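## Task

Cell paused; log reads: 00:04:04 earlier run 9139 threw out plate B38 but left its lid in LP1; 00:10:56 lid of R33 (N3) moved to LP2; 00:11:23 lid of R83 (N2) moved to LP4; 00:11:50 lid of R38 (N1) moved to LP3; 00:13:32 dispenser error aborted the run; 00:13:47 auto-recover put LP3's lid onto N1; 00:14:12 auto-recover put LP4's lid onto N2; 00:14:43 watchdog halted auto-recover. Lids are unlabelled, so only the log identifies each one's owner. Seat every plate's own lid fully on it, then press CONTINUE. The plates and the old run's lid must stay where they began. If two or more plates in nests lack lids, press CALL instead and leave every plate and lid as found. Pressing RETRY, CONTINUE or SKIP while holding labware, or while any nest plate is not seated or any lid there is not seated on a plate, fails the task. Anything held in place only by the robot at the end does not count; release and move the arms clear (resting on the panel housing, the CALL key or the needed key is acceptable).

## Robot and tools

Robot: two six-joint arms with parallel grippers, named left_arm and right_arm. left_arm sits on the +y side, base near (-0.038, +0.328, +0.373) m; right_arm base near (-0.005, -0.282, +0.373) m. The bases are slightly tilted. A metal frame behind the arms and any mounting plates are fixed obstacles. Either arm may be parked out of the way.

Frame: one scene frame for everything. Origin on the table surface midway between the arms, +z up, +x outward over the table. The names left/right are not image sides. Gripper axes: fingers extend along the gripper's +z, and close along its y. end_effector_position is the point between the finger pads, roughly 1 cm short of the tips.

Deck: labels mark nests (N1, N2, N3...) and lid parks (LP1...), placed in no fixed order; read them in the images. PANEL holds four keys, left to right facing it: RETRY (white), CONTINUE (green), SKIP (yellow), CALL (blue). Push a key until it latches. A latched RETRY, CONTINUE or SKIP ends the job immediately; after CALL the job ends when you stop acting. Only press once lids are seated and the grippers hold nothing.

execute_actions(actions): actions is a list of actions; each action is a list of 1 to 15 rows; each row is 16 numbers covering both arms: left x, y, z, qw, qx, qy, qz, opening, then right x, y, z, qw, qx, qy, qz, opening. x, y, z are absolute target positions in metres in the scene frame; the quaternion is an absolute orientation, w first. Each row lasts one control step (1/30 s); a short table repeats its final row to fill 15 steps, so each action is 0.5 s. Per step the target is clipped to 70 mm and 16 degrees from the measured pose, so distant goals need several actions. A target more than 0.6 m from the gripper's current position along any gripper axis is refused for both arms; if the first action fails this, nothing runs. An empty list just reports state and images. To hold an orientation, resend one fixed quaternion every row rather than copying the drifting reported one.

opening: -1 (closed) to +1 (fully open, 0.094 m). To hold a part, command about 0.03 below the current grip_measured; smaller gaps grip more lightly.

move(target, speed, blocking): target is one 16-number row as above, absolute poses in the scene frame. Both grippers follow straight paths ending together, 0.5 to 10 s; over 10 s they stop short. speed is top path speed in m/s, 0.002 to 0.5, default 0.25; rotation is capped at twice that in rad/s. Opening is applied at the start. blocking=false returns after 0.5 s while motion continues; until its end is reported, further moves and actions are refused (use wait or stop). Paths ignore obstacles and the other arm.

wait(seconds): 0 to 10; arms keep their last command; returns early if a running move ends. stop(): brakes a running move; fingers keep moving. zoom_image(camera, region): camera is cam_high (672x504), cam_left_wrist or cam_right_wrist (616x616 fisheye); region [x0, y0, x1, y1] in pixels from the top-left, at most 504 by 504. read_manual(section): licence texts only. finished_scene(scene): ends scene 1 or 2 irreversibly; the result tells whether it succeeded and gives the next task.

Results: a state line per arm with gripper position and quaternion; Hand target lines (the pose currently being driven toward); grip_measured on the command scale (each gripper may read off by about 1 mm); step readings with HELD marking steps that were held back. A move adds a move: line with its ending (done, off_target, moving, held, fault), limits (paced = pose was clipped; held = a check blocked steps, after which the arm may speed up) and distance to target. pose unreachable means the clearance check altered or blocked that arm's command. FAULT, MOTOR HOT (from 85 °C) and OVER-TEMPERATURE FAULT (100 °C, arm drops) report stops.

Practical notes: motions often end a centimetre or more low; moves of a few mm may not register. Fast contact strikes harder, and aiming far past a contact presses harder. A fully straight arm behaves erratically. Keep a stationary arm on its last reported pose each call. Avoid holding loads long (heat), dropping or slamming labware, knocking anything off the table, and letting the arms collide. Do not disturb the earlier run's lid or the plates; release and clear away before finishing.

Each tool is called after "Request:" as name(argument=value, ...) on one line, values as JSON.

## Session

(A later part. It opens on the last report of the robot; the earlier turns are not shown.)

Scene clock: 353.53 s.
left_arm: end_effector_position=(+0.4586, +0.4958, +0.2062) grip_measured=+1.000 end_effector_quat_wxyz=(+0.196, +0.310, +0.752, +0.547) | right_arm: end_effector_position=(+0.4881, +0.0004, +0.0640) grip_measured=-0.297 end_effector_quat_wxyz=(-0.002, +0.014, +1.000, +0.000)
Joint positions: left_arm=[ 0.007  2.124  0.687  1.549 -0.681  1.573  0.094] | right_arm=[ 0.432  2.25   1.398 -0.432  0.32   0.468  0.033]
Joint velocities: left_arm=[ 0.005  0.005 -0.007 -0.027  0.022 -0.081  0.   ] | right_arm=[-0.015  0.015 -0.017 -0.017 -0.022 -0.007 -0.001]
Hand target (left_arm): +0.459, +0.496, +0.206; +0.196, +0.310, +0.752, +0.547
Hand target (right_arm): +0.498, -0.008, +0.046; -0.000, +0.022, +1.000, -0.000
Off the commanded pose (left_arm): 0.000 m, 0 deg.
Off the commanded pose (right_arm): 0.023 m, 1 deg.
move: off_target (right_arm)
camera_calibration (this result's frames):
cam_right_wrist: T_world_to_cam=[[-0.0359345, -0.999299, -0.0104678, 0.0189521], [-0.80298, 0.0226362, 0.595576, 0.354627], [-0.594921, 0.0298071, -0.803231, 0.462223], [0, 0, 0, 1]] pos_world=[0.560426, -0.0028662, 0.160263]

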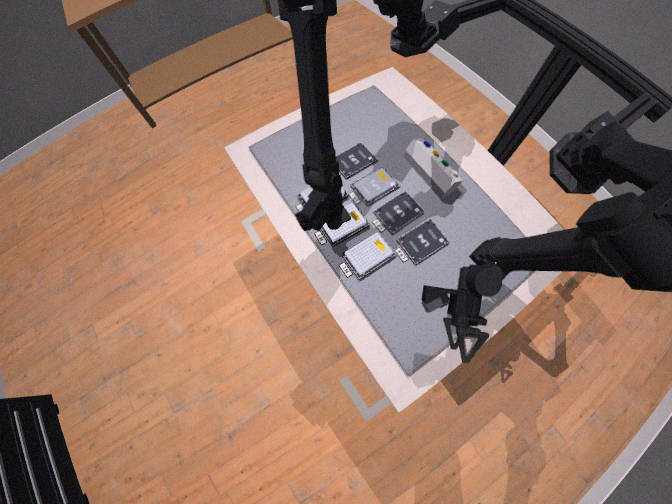

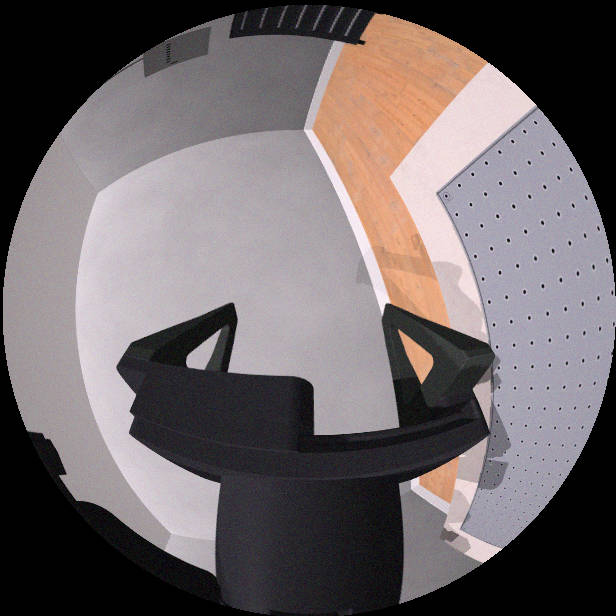

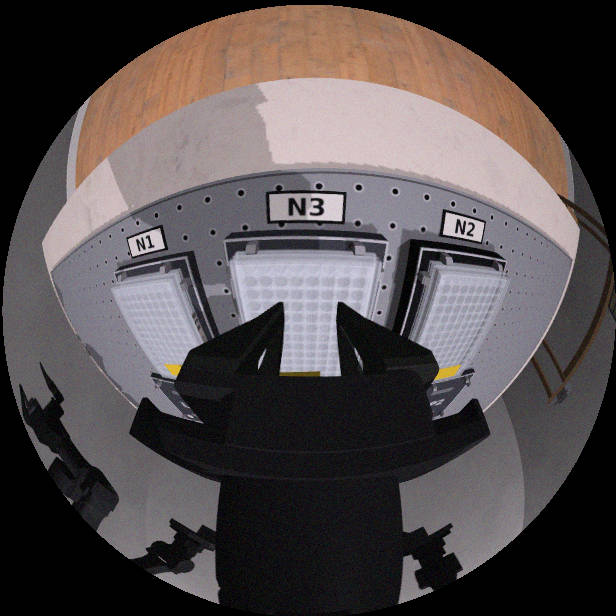

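Request:
execute_actions(actions=[[[0.4586,0.4958,0.2062,0.196,0.310,0.752,0.547,1, 0.495,-0.005,0.06,0,0.022,1,0,-0.3],[0.4586,0.4958,0.2062,0.196,0.310,0.752,0.547,1, 0.493,-0.003,0.068,0,0.022,1,0,-0.3],[0.4586,0.4958,0.2062,0.196,0.310,0.752,0.547,1, 0.491,-0.002,0.076,0,0.022,1,0,-0.3],[0.4586,0.4958,0.2062,0.196,0.310,0.752,0.547,1, 0.49,0,0.084,0,0.022,1,0,-0.3],[0.4586,0.4958,0.2062,0.196,0.310,0.752,0.547,1, 0.49,0,0.092,0,0.022,1,0,-0.3],[0.4586,0.4958,0.2062,0.196,0.310,0.752,0.547,1, 0.49,0,0.098,0,0.022,1,0,-0.3]]])

Request:
move(target=[0.4586,0.4958,0.2062,0.196,0.310,0.752,0.547,1, 0.41,0.0,0.09,0,0.022,1,0,-0.3], speed=0.12)

Scene clock: 361.60 s.
left_arm: end_effector_position=(+0.4586, +0.4958, +0.2062) grip_measured=+1.000 end_effector_quat_wxyz=(+0.196, +0.310, +0.752, +0.547) | right_arm: end_effector_position=(+0.4971, -0.0077, +0.0953) grip_measured=-0.297 end_effector_quat_wxyz=(+0.004, +0.025, +1.000, +0.001)
Joint positions: left_arm=[ 0.007  2.124  0.687  1.549 -0.681  1.573  0.094] | right_arm=[ 0.432  2.175  1.365 -0.462  0.324  0.487  0.033]
Joint velocities: left_arm=[-0.015 -0.005 -0.017 -0.017 -0.022  0.007  0.   ] | right_arm=[-0.005 -0.015 -0.002  0.002  0.007  0.066  0.   ]
Hand target (left_arm): +0.459, +0.496, +0.206; +0.196, +0.310, +0.752, +0.547
Hand target (right_arm): +0.490, -0.000, +0.098; +0.000, +0.022, +1.000, +0.000
Off the commanded pose (left_arm): 0.000 m, 0 deg.
Off the commanded pose (right_arm): 0.011 m, 1 deg.
Step readings (end_effector_position):
0: left_arm (+0.4586, +0.4958, +0.2062) | right_arm (+0.4881, +0.0004, +0.0640)
1: left_arm (+0.4586, +0.4958, +0.2062) | right_arm (+0.4881, +0.0004, +0.0640)
2: left_arm (+0.4586, +0.4958, +0.2062) | right_arm (+0.4883, +0.0004, +0.0642)
4: left_arm (+0.4586, +0.4958, +0.2062) | right_arm (+0.4881, -0.0004, +0.0659)
8: left_arm (+0.4586, +0.4958, +0.2062) | right_arm (+0.4844, -0.0073, +0.0787)
15: end_effector_position above
camera_calibration (this result's frames):
cam_right_wrist: T_world_to_cam=[[-0.058341, -0.998218, -0.0125294, 0.0229029], [-0.809402, 0.0399516, 0.585895, 0.347665], [-0.58435, 0.044323, -0.81029, 0.488481], [0, 0, 0, 1]] pos_world=[0.568181, -0.0126786, 0.192403]

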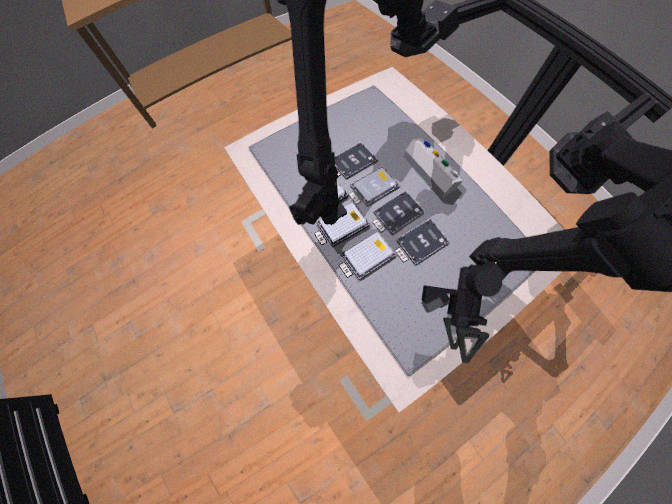

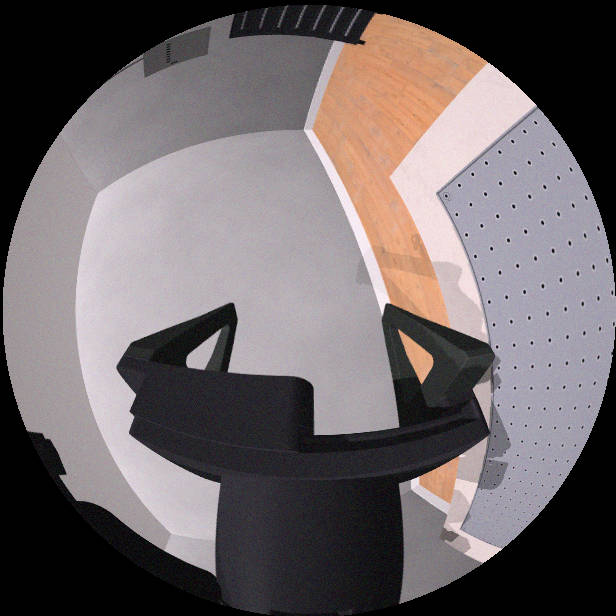

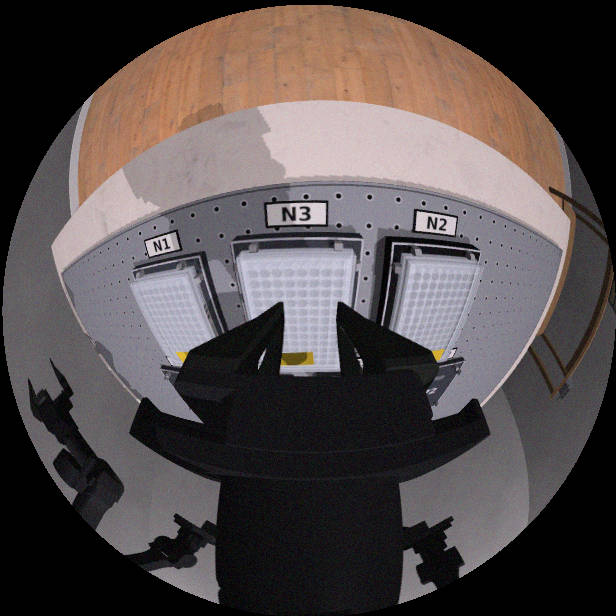

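Scene clock: 362.80 s.
left_arm: end_effector_position=(+0.4586, +0.4958, +0.2062) grip_measured=+1.000 end_effector_quat_wxyz=(+0.196, +0.310, +0.752, +0.547) | right_arm: end_effector_position=(+0.4060, -0.0079, +0.0822) grip_measured=-0.297 end_effector_quat_wxyz=(-0.011, +0.018, +1.000, -0.005)
Joint positions: left_arm=[ 0.007  2.124  0.687  1.549 -0.681  1.573  0.094] | right_arm=[ 0.495  2.167  1.159 -0.317  0.339  0.547  0.033]
Joint velocities: left_arm=[-0.024 -0.005 -0.007 -0.017 -0.007 -0.007  0.   ] | right_arm=[ 0.005  0.005 -0.017 -0.012 -0.022  0.037  0.001]
Hand target (left_arm): +0.459, +0.496, +0.206; +0.196, +0.310, +0.752, +0.547
Hand target (right_arm): +0.410, -0.001, +0.090; +0.000, +0.022, +1.000, +0.001
Off the commanded pose (left_arm): 0.000 m, 0 deg.
Off the commanded pose (right_arm): 0.012 m, 1 deg.
move: off_target (right_arm)
camera_calibration (this result's frames):
cam_right_wrist: T_world_to_cam=[[-0.0438629, -0.999037, 0.00138946, 0.0101732], [-0.792631, 0.0356472, 0.608659, 0.272879], [-0.608122, 0.0255962, -0.793431, 0.432787], [0, 0, 0, 1]] pos_world=[0.479926, -0.0106417, 0.177282]

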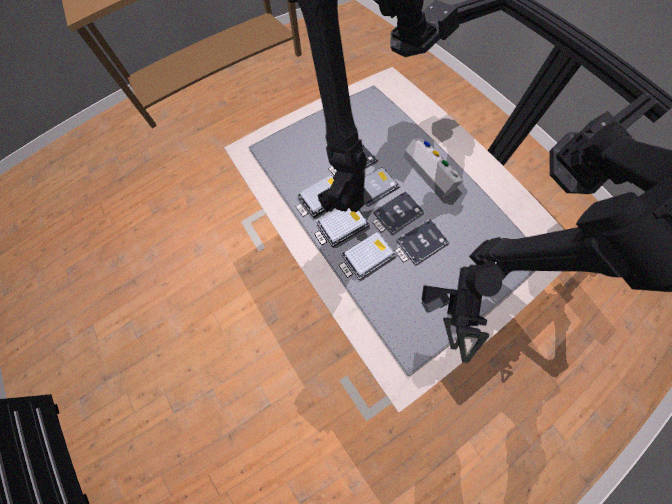

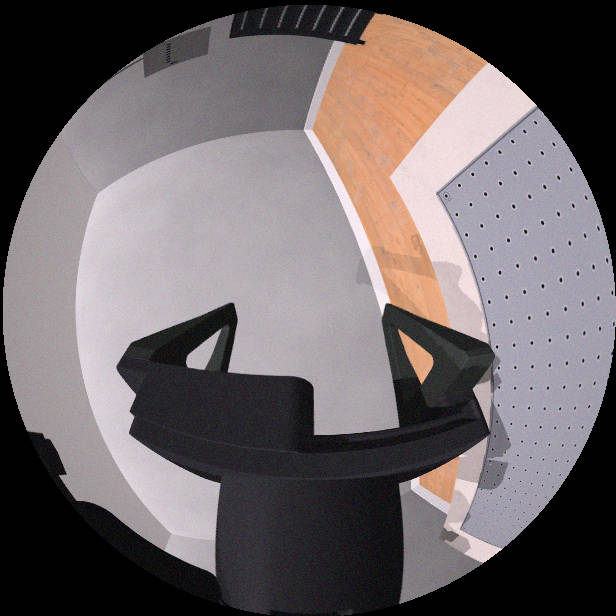

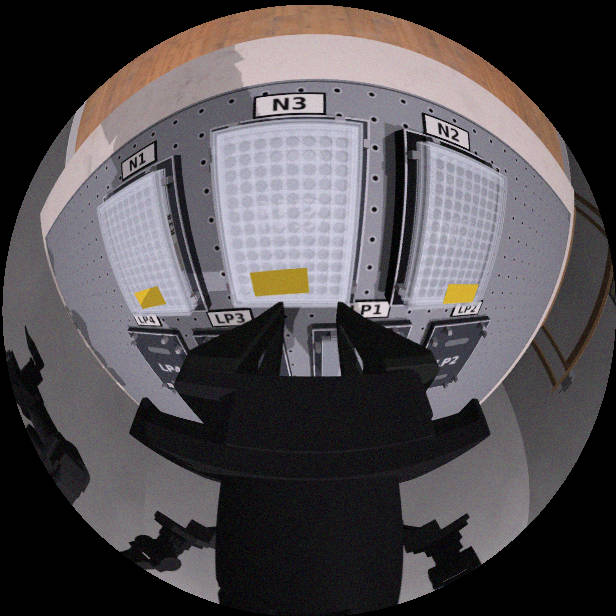

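Request:
move(target=[0.4586,0.4958,0.2062,0.196,0.310,0.752,0.547,1, 0.418,0.0,0.05,0,0.022,1,0,-0.3], speed=0.03)

Request:
zoom_image(camera="cam_right_wrist", region=[60,90,560,380])

Scene clock: 369.13 s.
left_arm: end_effector_position=(+0.4586, +0.4958, +0.2062) grip_measured=+1.000 end_effector_quat_wxyz=(+0.196, +0.310, +0.752, +0.547) | right_arm: end_effector_position=(+0.4114, +0.0028, +0.0629) grip_measured=-0.297 end_effector_quat_wxyz=(-0.002, +0.019, +1.000, -0.000)
Joint positions: left_arm=[ 0.007  2.124  0.687  1.549 -0.681  1.573  0.094] | right_arm=[ 0.495  2.223  1.2   -0.282  0.339  0.543  0.033]
Joint velocities: left_arm=[-0.005 -0.005 -0.002 -0.017 -0.066 -0.037  0.   ] | right_arm=[-0.005 -0.005 -0.012 -0.007 -0.022  0.037  0.001]
Hand target (left_arm): +0.459, +0.496, +0.206; +0.196, +0.310, +0.752, +0.547
Hand target (right_arm): +0.418, -0.000, +0.051; -0.000, +0.022, +1.000, -0.000
Off the commanded pose (left_arm): 0.000 m, 0 deg.
Off the commanded pose (right_arm): 0.015 m, 0 deg.
move: off_target (right_arm)
camera_calibration (this result's frames):
cam_right_wrist: T_world_to_cam=[[-0.0462176, -0.998891, -0.00897374, 0.0227925], [-0.802966, 0.0318055, 0.595176, 0.293603], [-0.594231, 0.0347132, -0.803545, 0.415385], [0, 0, 0, 1]] pos_world=[0.483641, -0.00099036, 0.15924]

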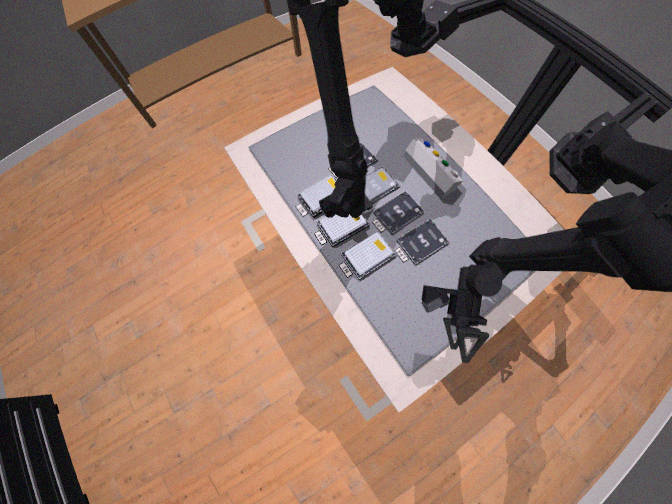

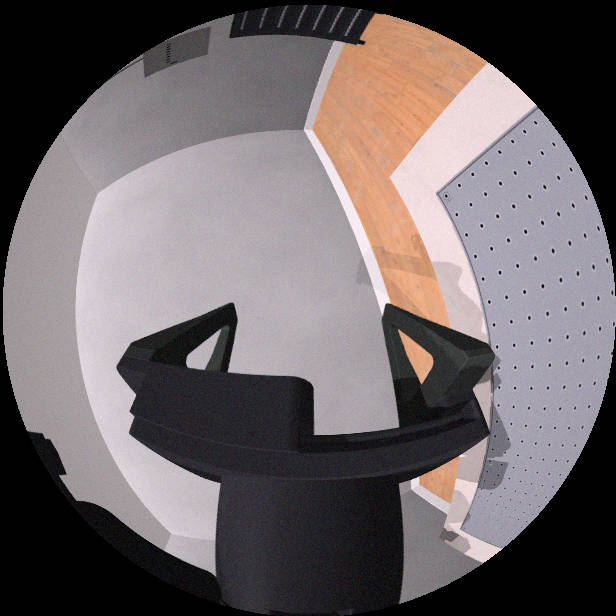

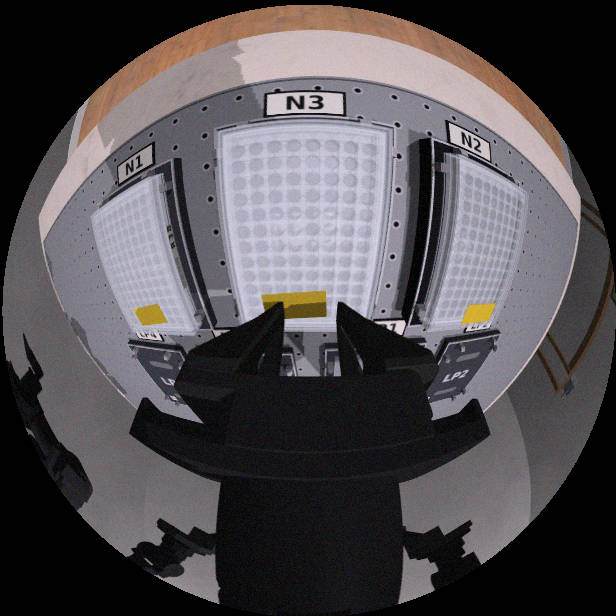

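Region (60, 90, 560, 380) of cam_right_wrist's 616x616 image, scaled by 1.008, with more detail than that image has; it fills the top 292 rows of this view, and the rest is white.

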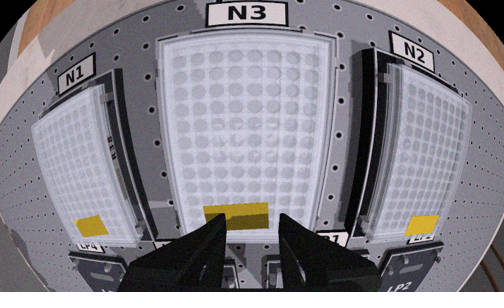

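Request:
zoom_image(camera="cam_right_wrist", region=[80,140,240,350])

Request:
zoom_image(camera="cam_right_wrist", region=[370,120,540,350])

Region (80, 140, 240, 350) of cam_right_wrist's 616x616 image, scaled by 2.400, with more detail than that image has; it fills the left 384 columns of this view, and the rest is white.

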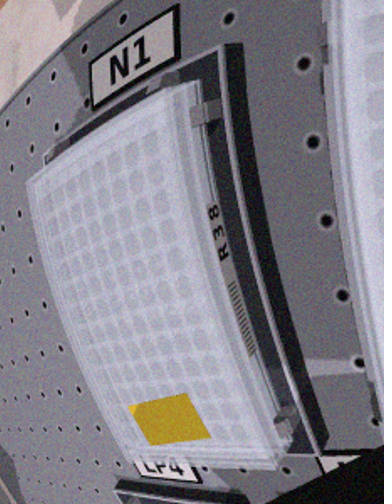

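Region (370, 120, 540, 350) of cam_right_wrist's 616x616 image, scaled by 2.191, with more detail than that image has; it fills the left 373 columns of this view, and the rest is white.

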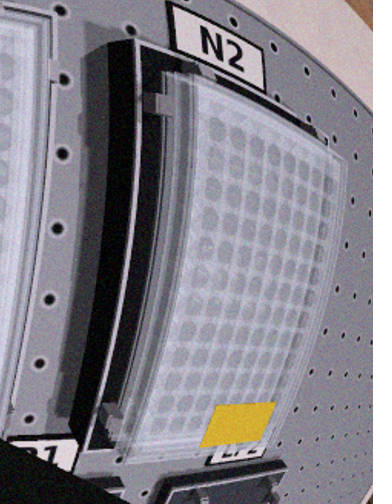

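Request:
move(target=[0.4586,0.4958,0.2062,0.196,0.310,0.752,0.547,1, 0.405,0.0,0.12,0,0.022,1,0,-1], speed=0.15)

Request:
move(target=[0.4586,0.4958,0.2062,0.196,0.310,0.752,0.547,1, 0.03,0.015,0.15,0,0,1,0,-1], speed=0.3)

Scene clock: 377.67 s.
left_arm: end_effector_position=(+0.4586, +0.4958, +0.2062) grip_measured=+1.000 end_effector_quat_wxyz=(+0.196, +0.310, +0.752, +0.547) | right_arm: end_effector_position=(+0.4154, -0.0048, +0.1188) grip_measured=-0.978 end_effector_quat_wxyz=(+0.006, +0.027, +1.000, +0.004)
Joint positions: left_arm=[ 0.007  2.124  0.687  1.549 -0.681  1.573  0.094] | right_arm=[ 0.516  2.079  1.123 -0.337  0.346  0.574  0.001]
Joint velocities: left_arm=[-0.024 -0.015  0.012 -0.002  0.022  0.007  0.   ] | right_arm=[-0.015  0.005  0.007 -0.002 -0.037  0.037 -0.001]
Hand target (left_arm): +0.459, +0.496, +0.206; +0.196, +0.310, +0.752, +0.547
Hand target (right_arm): +0.405, -0.001, +0.120; +0.000, +0.022, +1.000, +0.000
Off the commanded pose (left_arm): 0.000 m, 0 deg.
Off the commanded pose (right_arm): 0.011 m, 1 deg.
move: off_target (right_arm)
camera_calibration (this result's frames):
cam_right_wrist: T_world_to_cam=[[-0.0619886, -0.997927, -0.0173172, 0.023445], [-0.812346, 0.0403651, 0.581778, 0.269363], [-0.579872, 0.0501311, -0.813164, 0.458153], [0, 0, 0, 1]] pos_world=[0.48594, -0.0104442, 0.21625]

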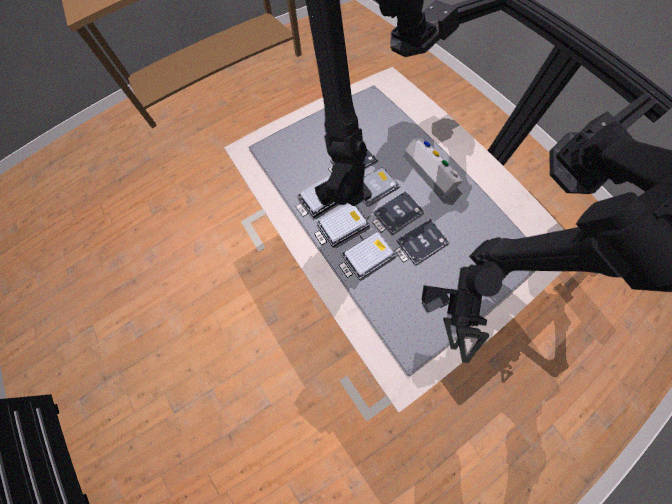

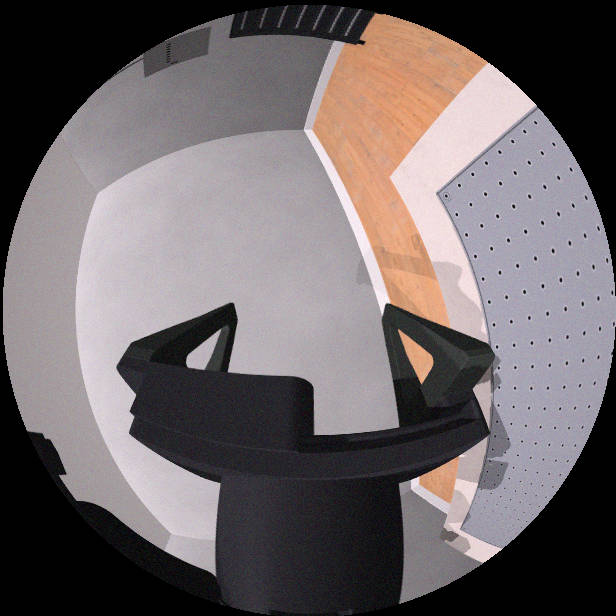

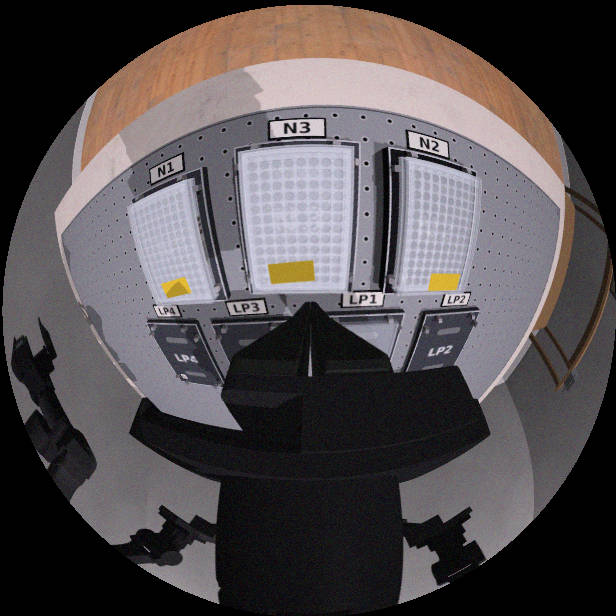

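Scene clock: 379.67 s.
left_arm: end_effector_position=(+0.4586, +0.4958, +0.2062) grip_measured=+1.000 end_effector_quat_wxyz=(+0.196, +0.310, +0.752, +0.547) | right_arm: end_effector_position=(+0.0318, +0.0155, +0.1525) grip_measured=-0.978 end_effector_quat_wxyz=(+0.002, -0.006, +1.000, +0.014)
Joint positions: left_arm=[ 0.007  2.124  0.687  1.549 -0.681  1.573  0.094] | right_arm=[1.302 2.258 0.63  0.014 0.422 1.348 0.001]
Joint velocities: left_arm=[-0.005  0.005 -0.022 -0.002  0.007 -0.007  0.   ] | right_arm=[ 0.005  0.005 -0.007  0.007 -0.051 -0.022 -0.   ]
Hand target (left_arm): +0.459, +0.496, +0.206; +0.196, +0.310, +0.752, +0.547
Hand target (right_arm): +0.032, +0.013, +0.149; +0.002, +0.000, +1.000, +0.007
Off the commanded pose (left_arm): 0.000 m, 0 deg.
Off the commanded pose (right_arm): 0.003 m, 2 deg.
move: done
camera_calibration (this result's frames):
cam_right_wrist: T_world_to_cam=[[0.00473159, -0.999278, -0.0377, 0.0214543], [-0.807704, -0.0260463, 0.589013, -0.06293], [-0.58957, 0.0276634, -0.807244, 0.261877], [0, 0, 0, 1]] pos_world=[0.103464, 0.0125553, 0.249274]

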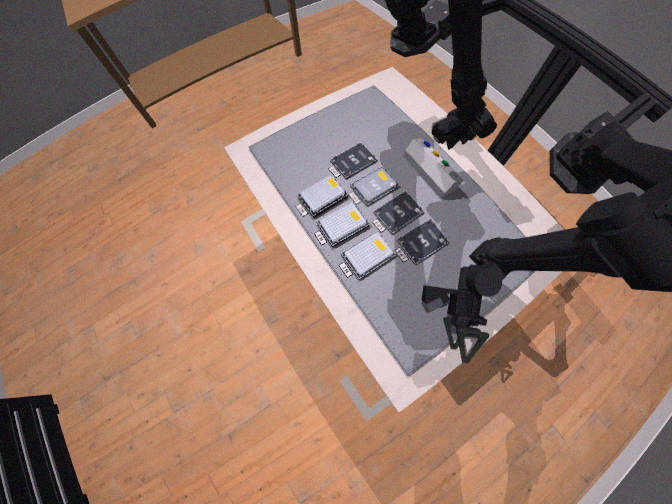

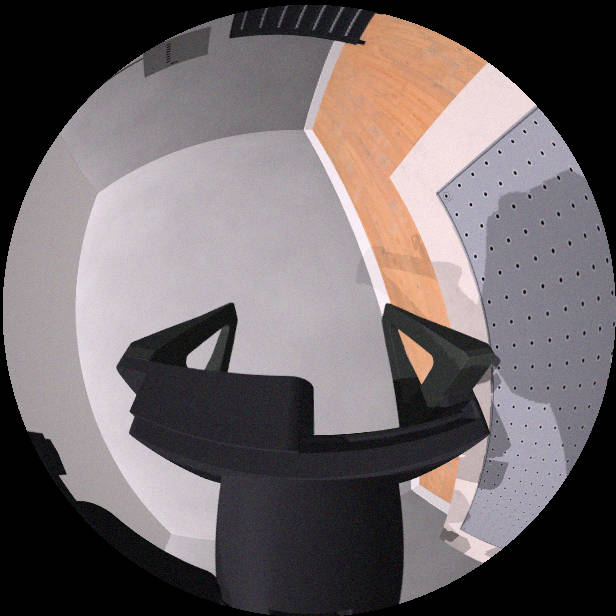

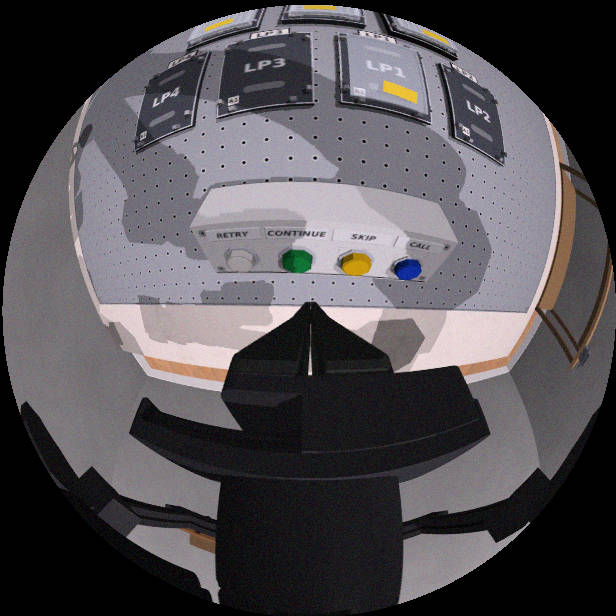

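Request:
zoom_image(camera="cam_right_wrist", region=[180,170,470,320])

Request:
zoom_image(camera="cam_high", region=[390,110,510,210])

Region (180, 170, 470, 320) of cam_right_wrist's 616x616 image, scaled by 1.738, with more detail than that image has; it fills the top 261 rows of this view, and the rest is white.

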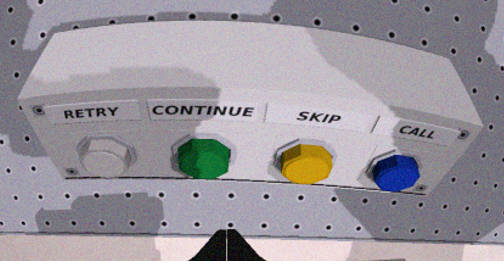

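Region (390, 110, 510, 210) of cam_high's 672x504 image, scaled by 4.200, with more detail than that image has.

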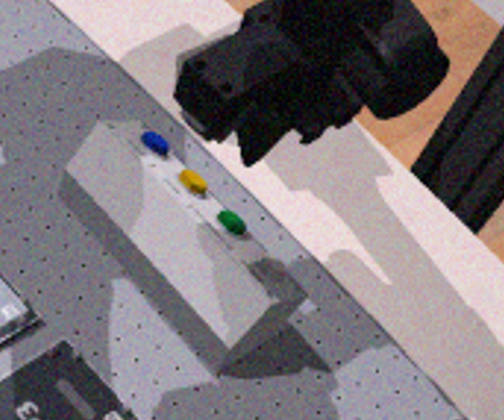

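Request:
move(target=[0.4586,0.4958,0.2062,0.196,0.310,0.752,0.547,1, 0.009,0.030,0.122,0.174,0,0.985,0,-1], speed=0.15)

Request:
zoom_image(camera="cam_right_wrist", region=[160,180,460,360])

Scene clock: 397.33 s.
left_arm: end_effector_position=(+0.4586, +0.4958, +0.2062) grip_measured=+1.000 end_effector_quat_wxyz=(+0.196, +0.310, +0.752, +0.547) | right_arm: end_effector_position=(+0.0143, +0.0321, +0.1253) grip_measured=-0.978 end_effector_quat_wxyz=(+0.170, +0.003, +0.985, +0.004)
Joint positions: left_arm=[ 0.007  2.124  0.687  1.549 -0.681  1.573  0.094] | right_arm=[ 1.49   2.478  0.76  -0.     0.745  1.578  0.001]
Joint velocities: left_arm=[-0.005 -0.015 -0.002 -0.007  0.022  0.125  0.   ] | right_arm=[-0.005 -0.024  0.017 -0.027 -0.022  0.081 -0.001]
Hand target (left_arm): +0.459, +0.496, +0.206; +0.196, +0.310, +0.752, +0.547
Hand target (right_arm): +0.009, +0.031, +0.123; +0.173, -0.001, +0.985, +0.002
Off the commanded pose (left_arm): 0.000 m, 0 deg.
Off the commanded pose (right_arm): 0.007 m, 1 deg.
move: done
camera_calibration (this result's frames):
cam_right_wrist: T_world_to_cam=[[-0.00877962, -0.999728, -0.0215974, 0.0353112], [-0.957787, 0.00220097, 0.287471, -0.0215167], [-0.287346, 0.0232096, -0.957546, 0.243803], [0, 0, 0, 1]] pos_world=[0.0497575, 0.0296904, 0.240401]

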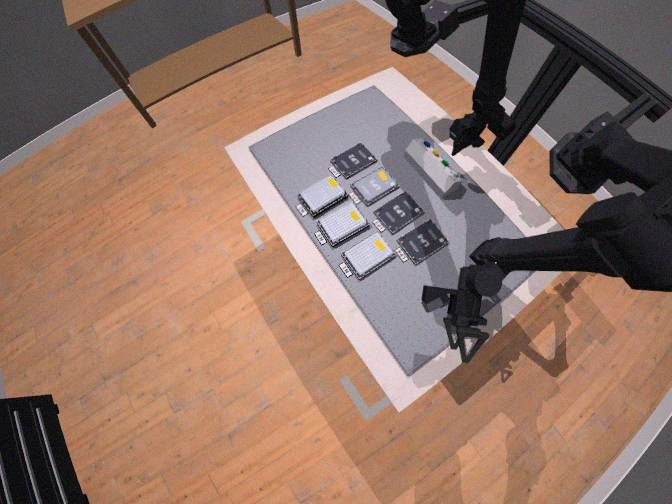

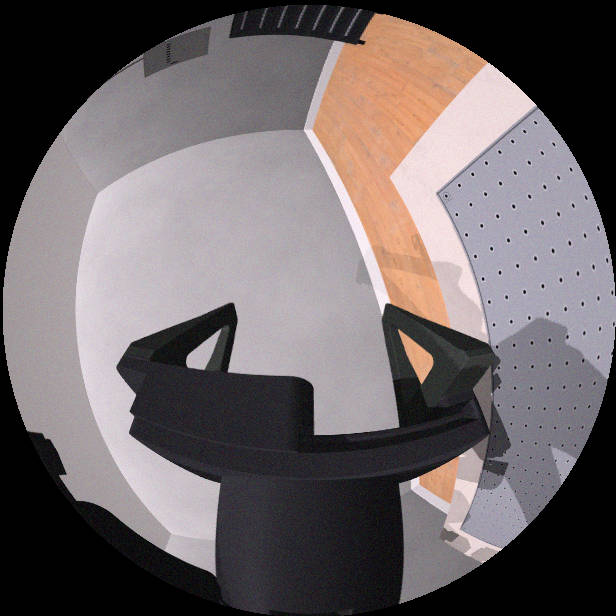

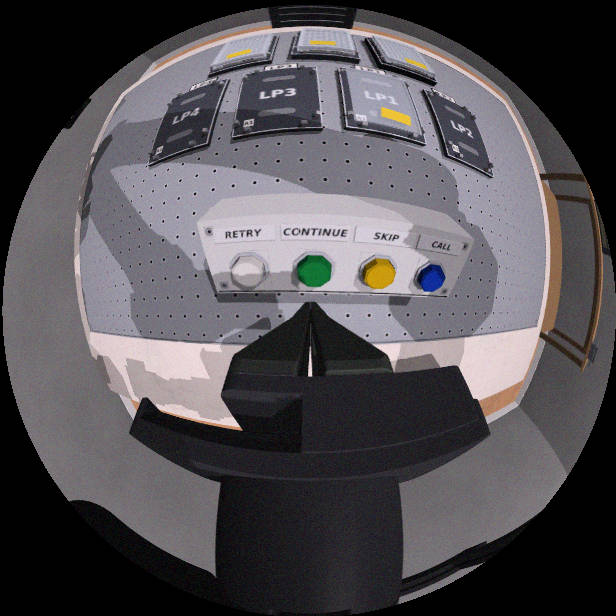

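Region (160, 180, 460, 360) of cam_right_wrist's 616x616 image, scaled by 1.680, with more detail than that image has; it fills the top 302 rows of this view, and the rest is white.

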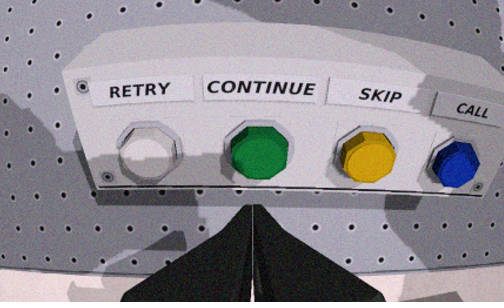

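Request:
move(target=[0.4586,0.4958,0.2062,0.196,0.310,0.752,0.547,1, 0.023,0.028,0.100,0.174,0,0.985,0,-1], speed=0.05)

Request:
zoom_image(camera="cam_right_wrist", region=[160,180,460,360])

Scene clock: 405.07 s.
left_arm: end_effector_position=(+0.4586, +0.4958, +0.2062) grip_measured=+1.000 end_effector_quat_wxyz=(+0.196, +0.310, +0.752, +0.547) | right_arm: end_effector_position=(+0.0191, +0.0297, +0.1073) grip_measured=-0.978 end_effector_quat_wxyz=(+0.174, -0.002, +0.985, +0.005)
Joint positions: left_arm=[ 0.007  2.124  0.687  1.549 -0.681  1.573  0.094] | right_arm=[1.453 2.529 0.767 0.081 0.757 1.517 0.001]
Joint velocities: left_arm=[ 0.005  0.005 -0.012  0.007 -0.051  0.022  0.   ] | right_arm=[-0.005  0.005 -0.007 -0.002 -0.037 -0.037 -0.   ]
Hand target (left_arm): +0.459, +0.496, +0.206; +0.196, +0.310, +0.752, +0.547
Hand target (right_arm): +0.023, +0.028, +0.100; +0.174, +0.000, +0.985, -0.001
Off the commanded pose (left_arm): 0.000 m, 0 deg.
Off the commanded pose (right_arm): 0.008 m, 1 deg.
move: done
camera_calibration (this result's frames):
cam_right_wrist: T_world_to_cam=[[0.00125948, -0.999782, -0.0208192, 0.0323072], [-0.959944, -0.0070421, 0.280104, -0.0106442], [-0.28019, 0.0196324, -0.959744, 0.228233], [0, 0, 0, 1]] pos_world=[0.0536902, 0.0277445, 0.222699]

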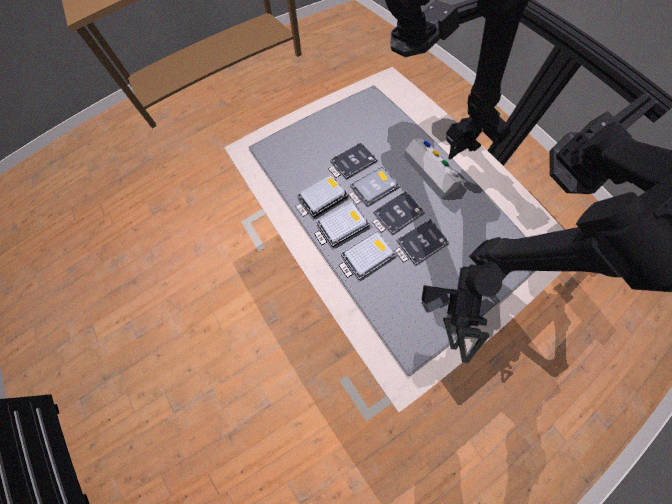

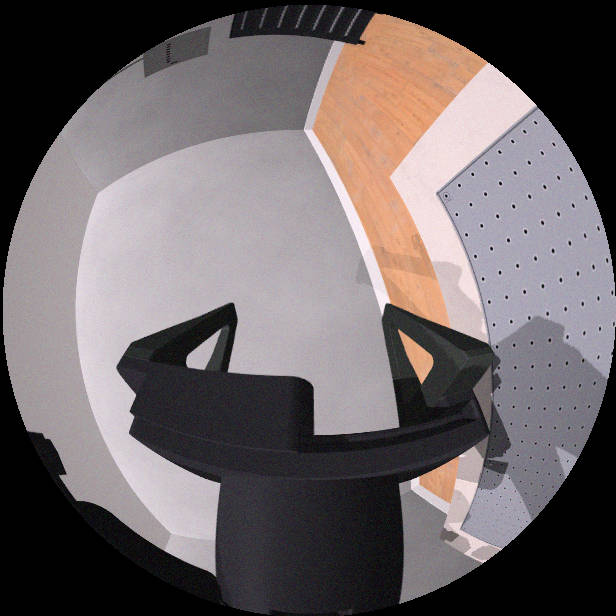

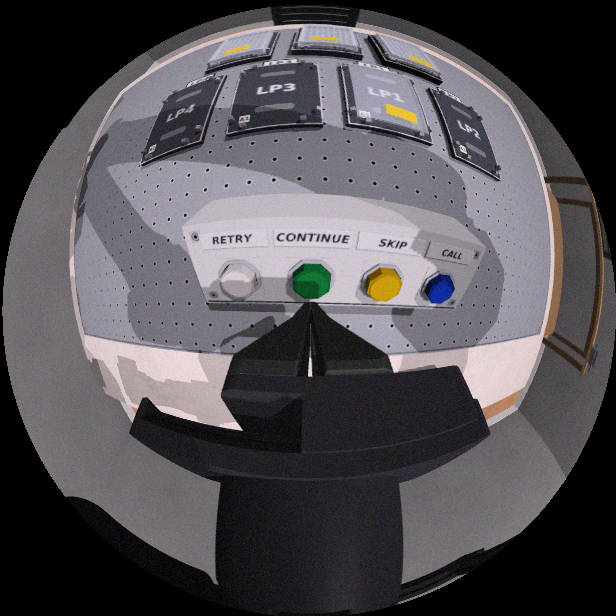

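Region (160, 180, 460, 360) of cam_right_wrist's 616x616 image, scaled by 1.680, with more detail than that image has; it fills the top 302 rows of this view, and the rest is white.

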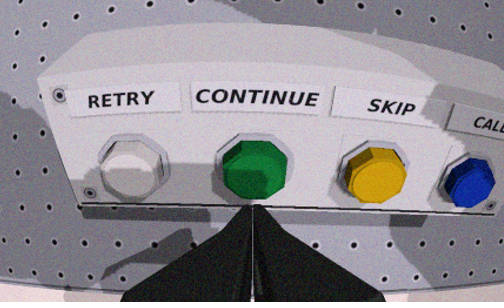

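Request:
move(target=[0.4586,0.4958,0.2062,0.196,0.310,0.752,0.547,1, 0.027,0.028,0.082,0.174,0,0.985,0,-1], speed=0.04)

Request:
zoom_image(camera="cam_right_wrist", region=[160,180,460,360])

Scene clock: 413.57 s.
left_arm: end_effector_position=(+0.4586, +0.4958, +0.2062) grip_measured=+1.000 end_effector_quat_wxyz=(+0.196, +0.310, +0.752, +0.547) | right_arm: end_effector_position=(+0.0228, +0.0317, +0.0911) grip_measured=-0.978 end_effector_quat_wxyz=(+0.174, -0.003, +0.985, +0.006)
Joint positions: left_arm=[ 0.007  2.124  0.687  1.549 -0.681  1.573  0.094] | right_arm=[1.42  2.572 0.784 0.143 0.76  1.465 0.001]
Joint velocities: left_arm=[ 0.015 -0.005 -0.022 -0.002 -0.007 -0.037  0.   ] | right_arm=[ 0.005  0.005  0.007  0.002 -0.037 -0.066 -0.   ]
Hand target (left_arm): +0.459, +0.496, +0.206; +0.196, +0.310, +0.752, +0.547
Hand target (right_arm): +0.027, +0.028, +0.082; +0.174, +0.000, +0.985, -0.001
Off the commanded pose (left_arm): 0.000 m, 0 deg.
Off the commanded pose (right_arm): 0.011 m, 1 deg.
move: off_target (right_arm)
camera_calibration (this result's frames):
cam_right_wrist: T_world_to_cam=[[0.00475962, -0.999717, -0.0233287, 0.0340476], [-0.959984, -0.0111005, 0.279835, -0.00244639], [-0.280014, 0.0210633, -0.959765, 0.213591], [0, 0, 0, 1]] pos_world=[0.0572981, 0.0295118, 0.206476]

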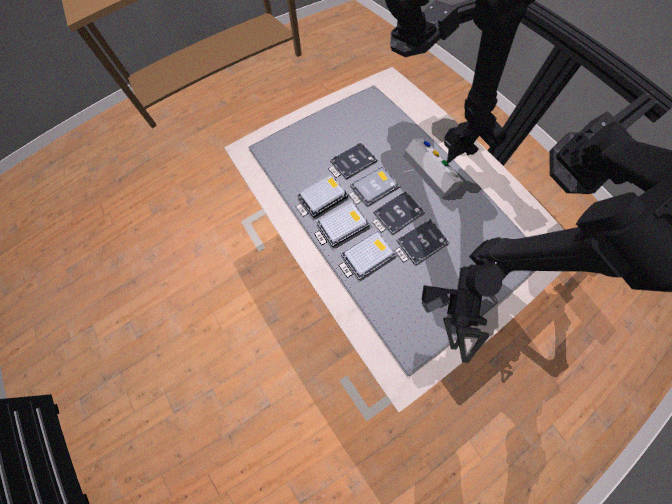

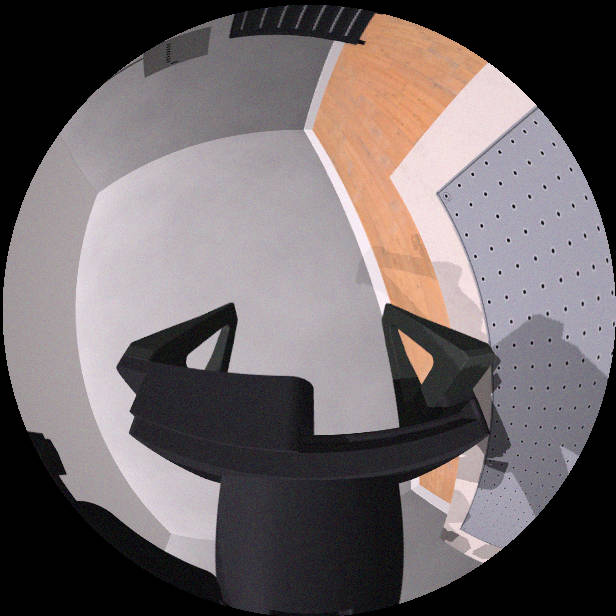

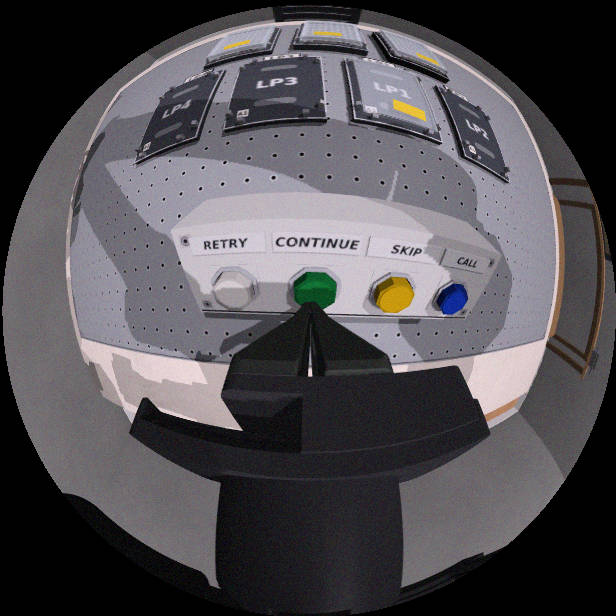

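Region (160, 180, 460, 360) of cam_right_wrist's 616x616 image, scaled by 1.680, with more detail than that image has; it fills the top 302 rows of this view, and the rest is white.

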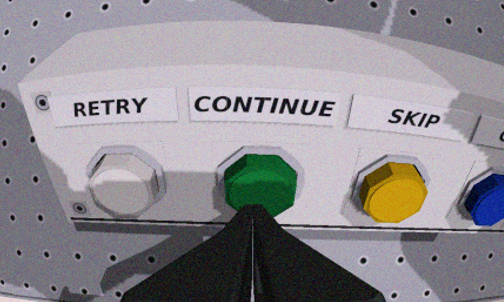

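Request:
move(target=[0.4586,0.4958,0.2062,0.196,0.310,0.752,0.547,1, 0.033,0.026,0.060,0.174,0,0.985,0,-1], speed=0.03)

Request:
zoom_image(camera="cam_right_wrist", region=[160,180,460,360])

Scene clock: 418.50 s.
left_arm: end_effector_position=(+0.4586, +0.4958, +0.2062) grip_measured=+1.000 end_effector_quat_wxyz=(+0.196, +0.310, +0.752, +0.547) | right_arm: end_effector_position=(+0.0232, +0.0347, +0.0871) grip_measured=-0.978 end_effector_quat_wxyz=(+0.177, -0.011, +0.984, +0.014)
Joint positions: left_arm=[ 0.007  2.124  0.687  1.549 -0.681  1.573  0.094] | right_arm=[1.415 2.586 0.786 0.185 0.764 1.428 0.001]
Joint velocities: left_arm=[-0.024  0.005 -0.012  0.007  0.007 -0.022  0.   ] | right_arm=[-0.015 -0.015 -0.002 -0.002 -0.022 -0.066  0.   ]
move: unfinished (the scene ended)
camera_calibration (this result's frames):
cam_right_wrist: T_world_to_cam=[[0.0231167, -0.999118, -0.0350471, 0.0375638], [-0.961098, -0.0318612, 0.274365, 0.000370081], [-0.27524, 0.0273412, -0.960987, 0.209604], [0, 0, 0, 1]] pos_world=[0.0571789, 0.0318116, 0.202642]
The task's run has ended: the event that ends the task has happened. This ends this scene only. If you have not yet called finished_scene for this scene, call it to go on to the next scene.

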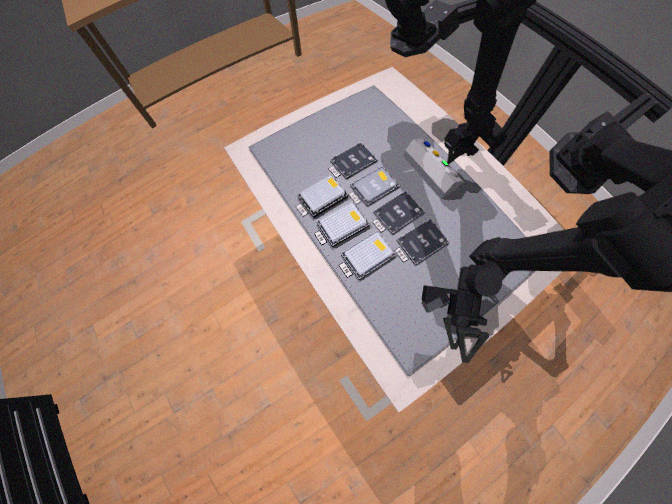

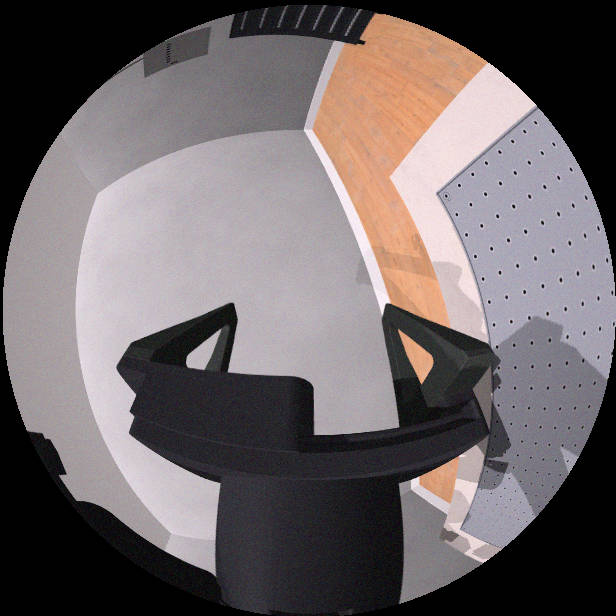

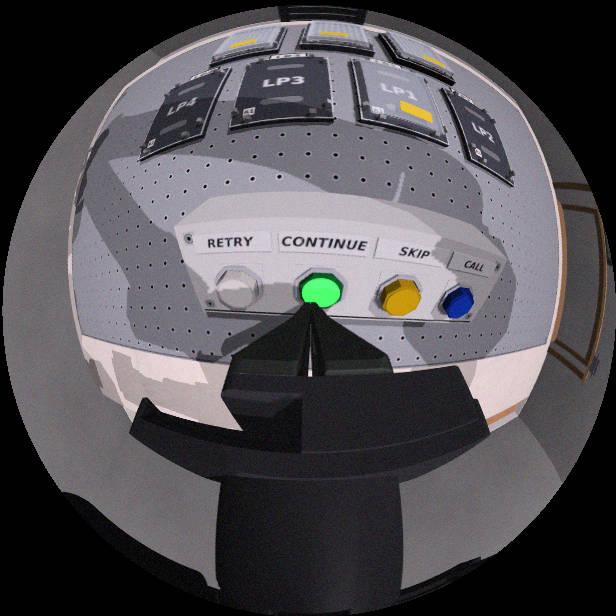

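This scene is finished. If you have not yet called finished_scene for this scene, call it to go on to the next scene.

Request:
finished_scene(scene=1)

The scene is finished: the task was done.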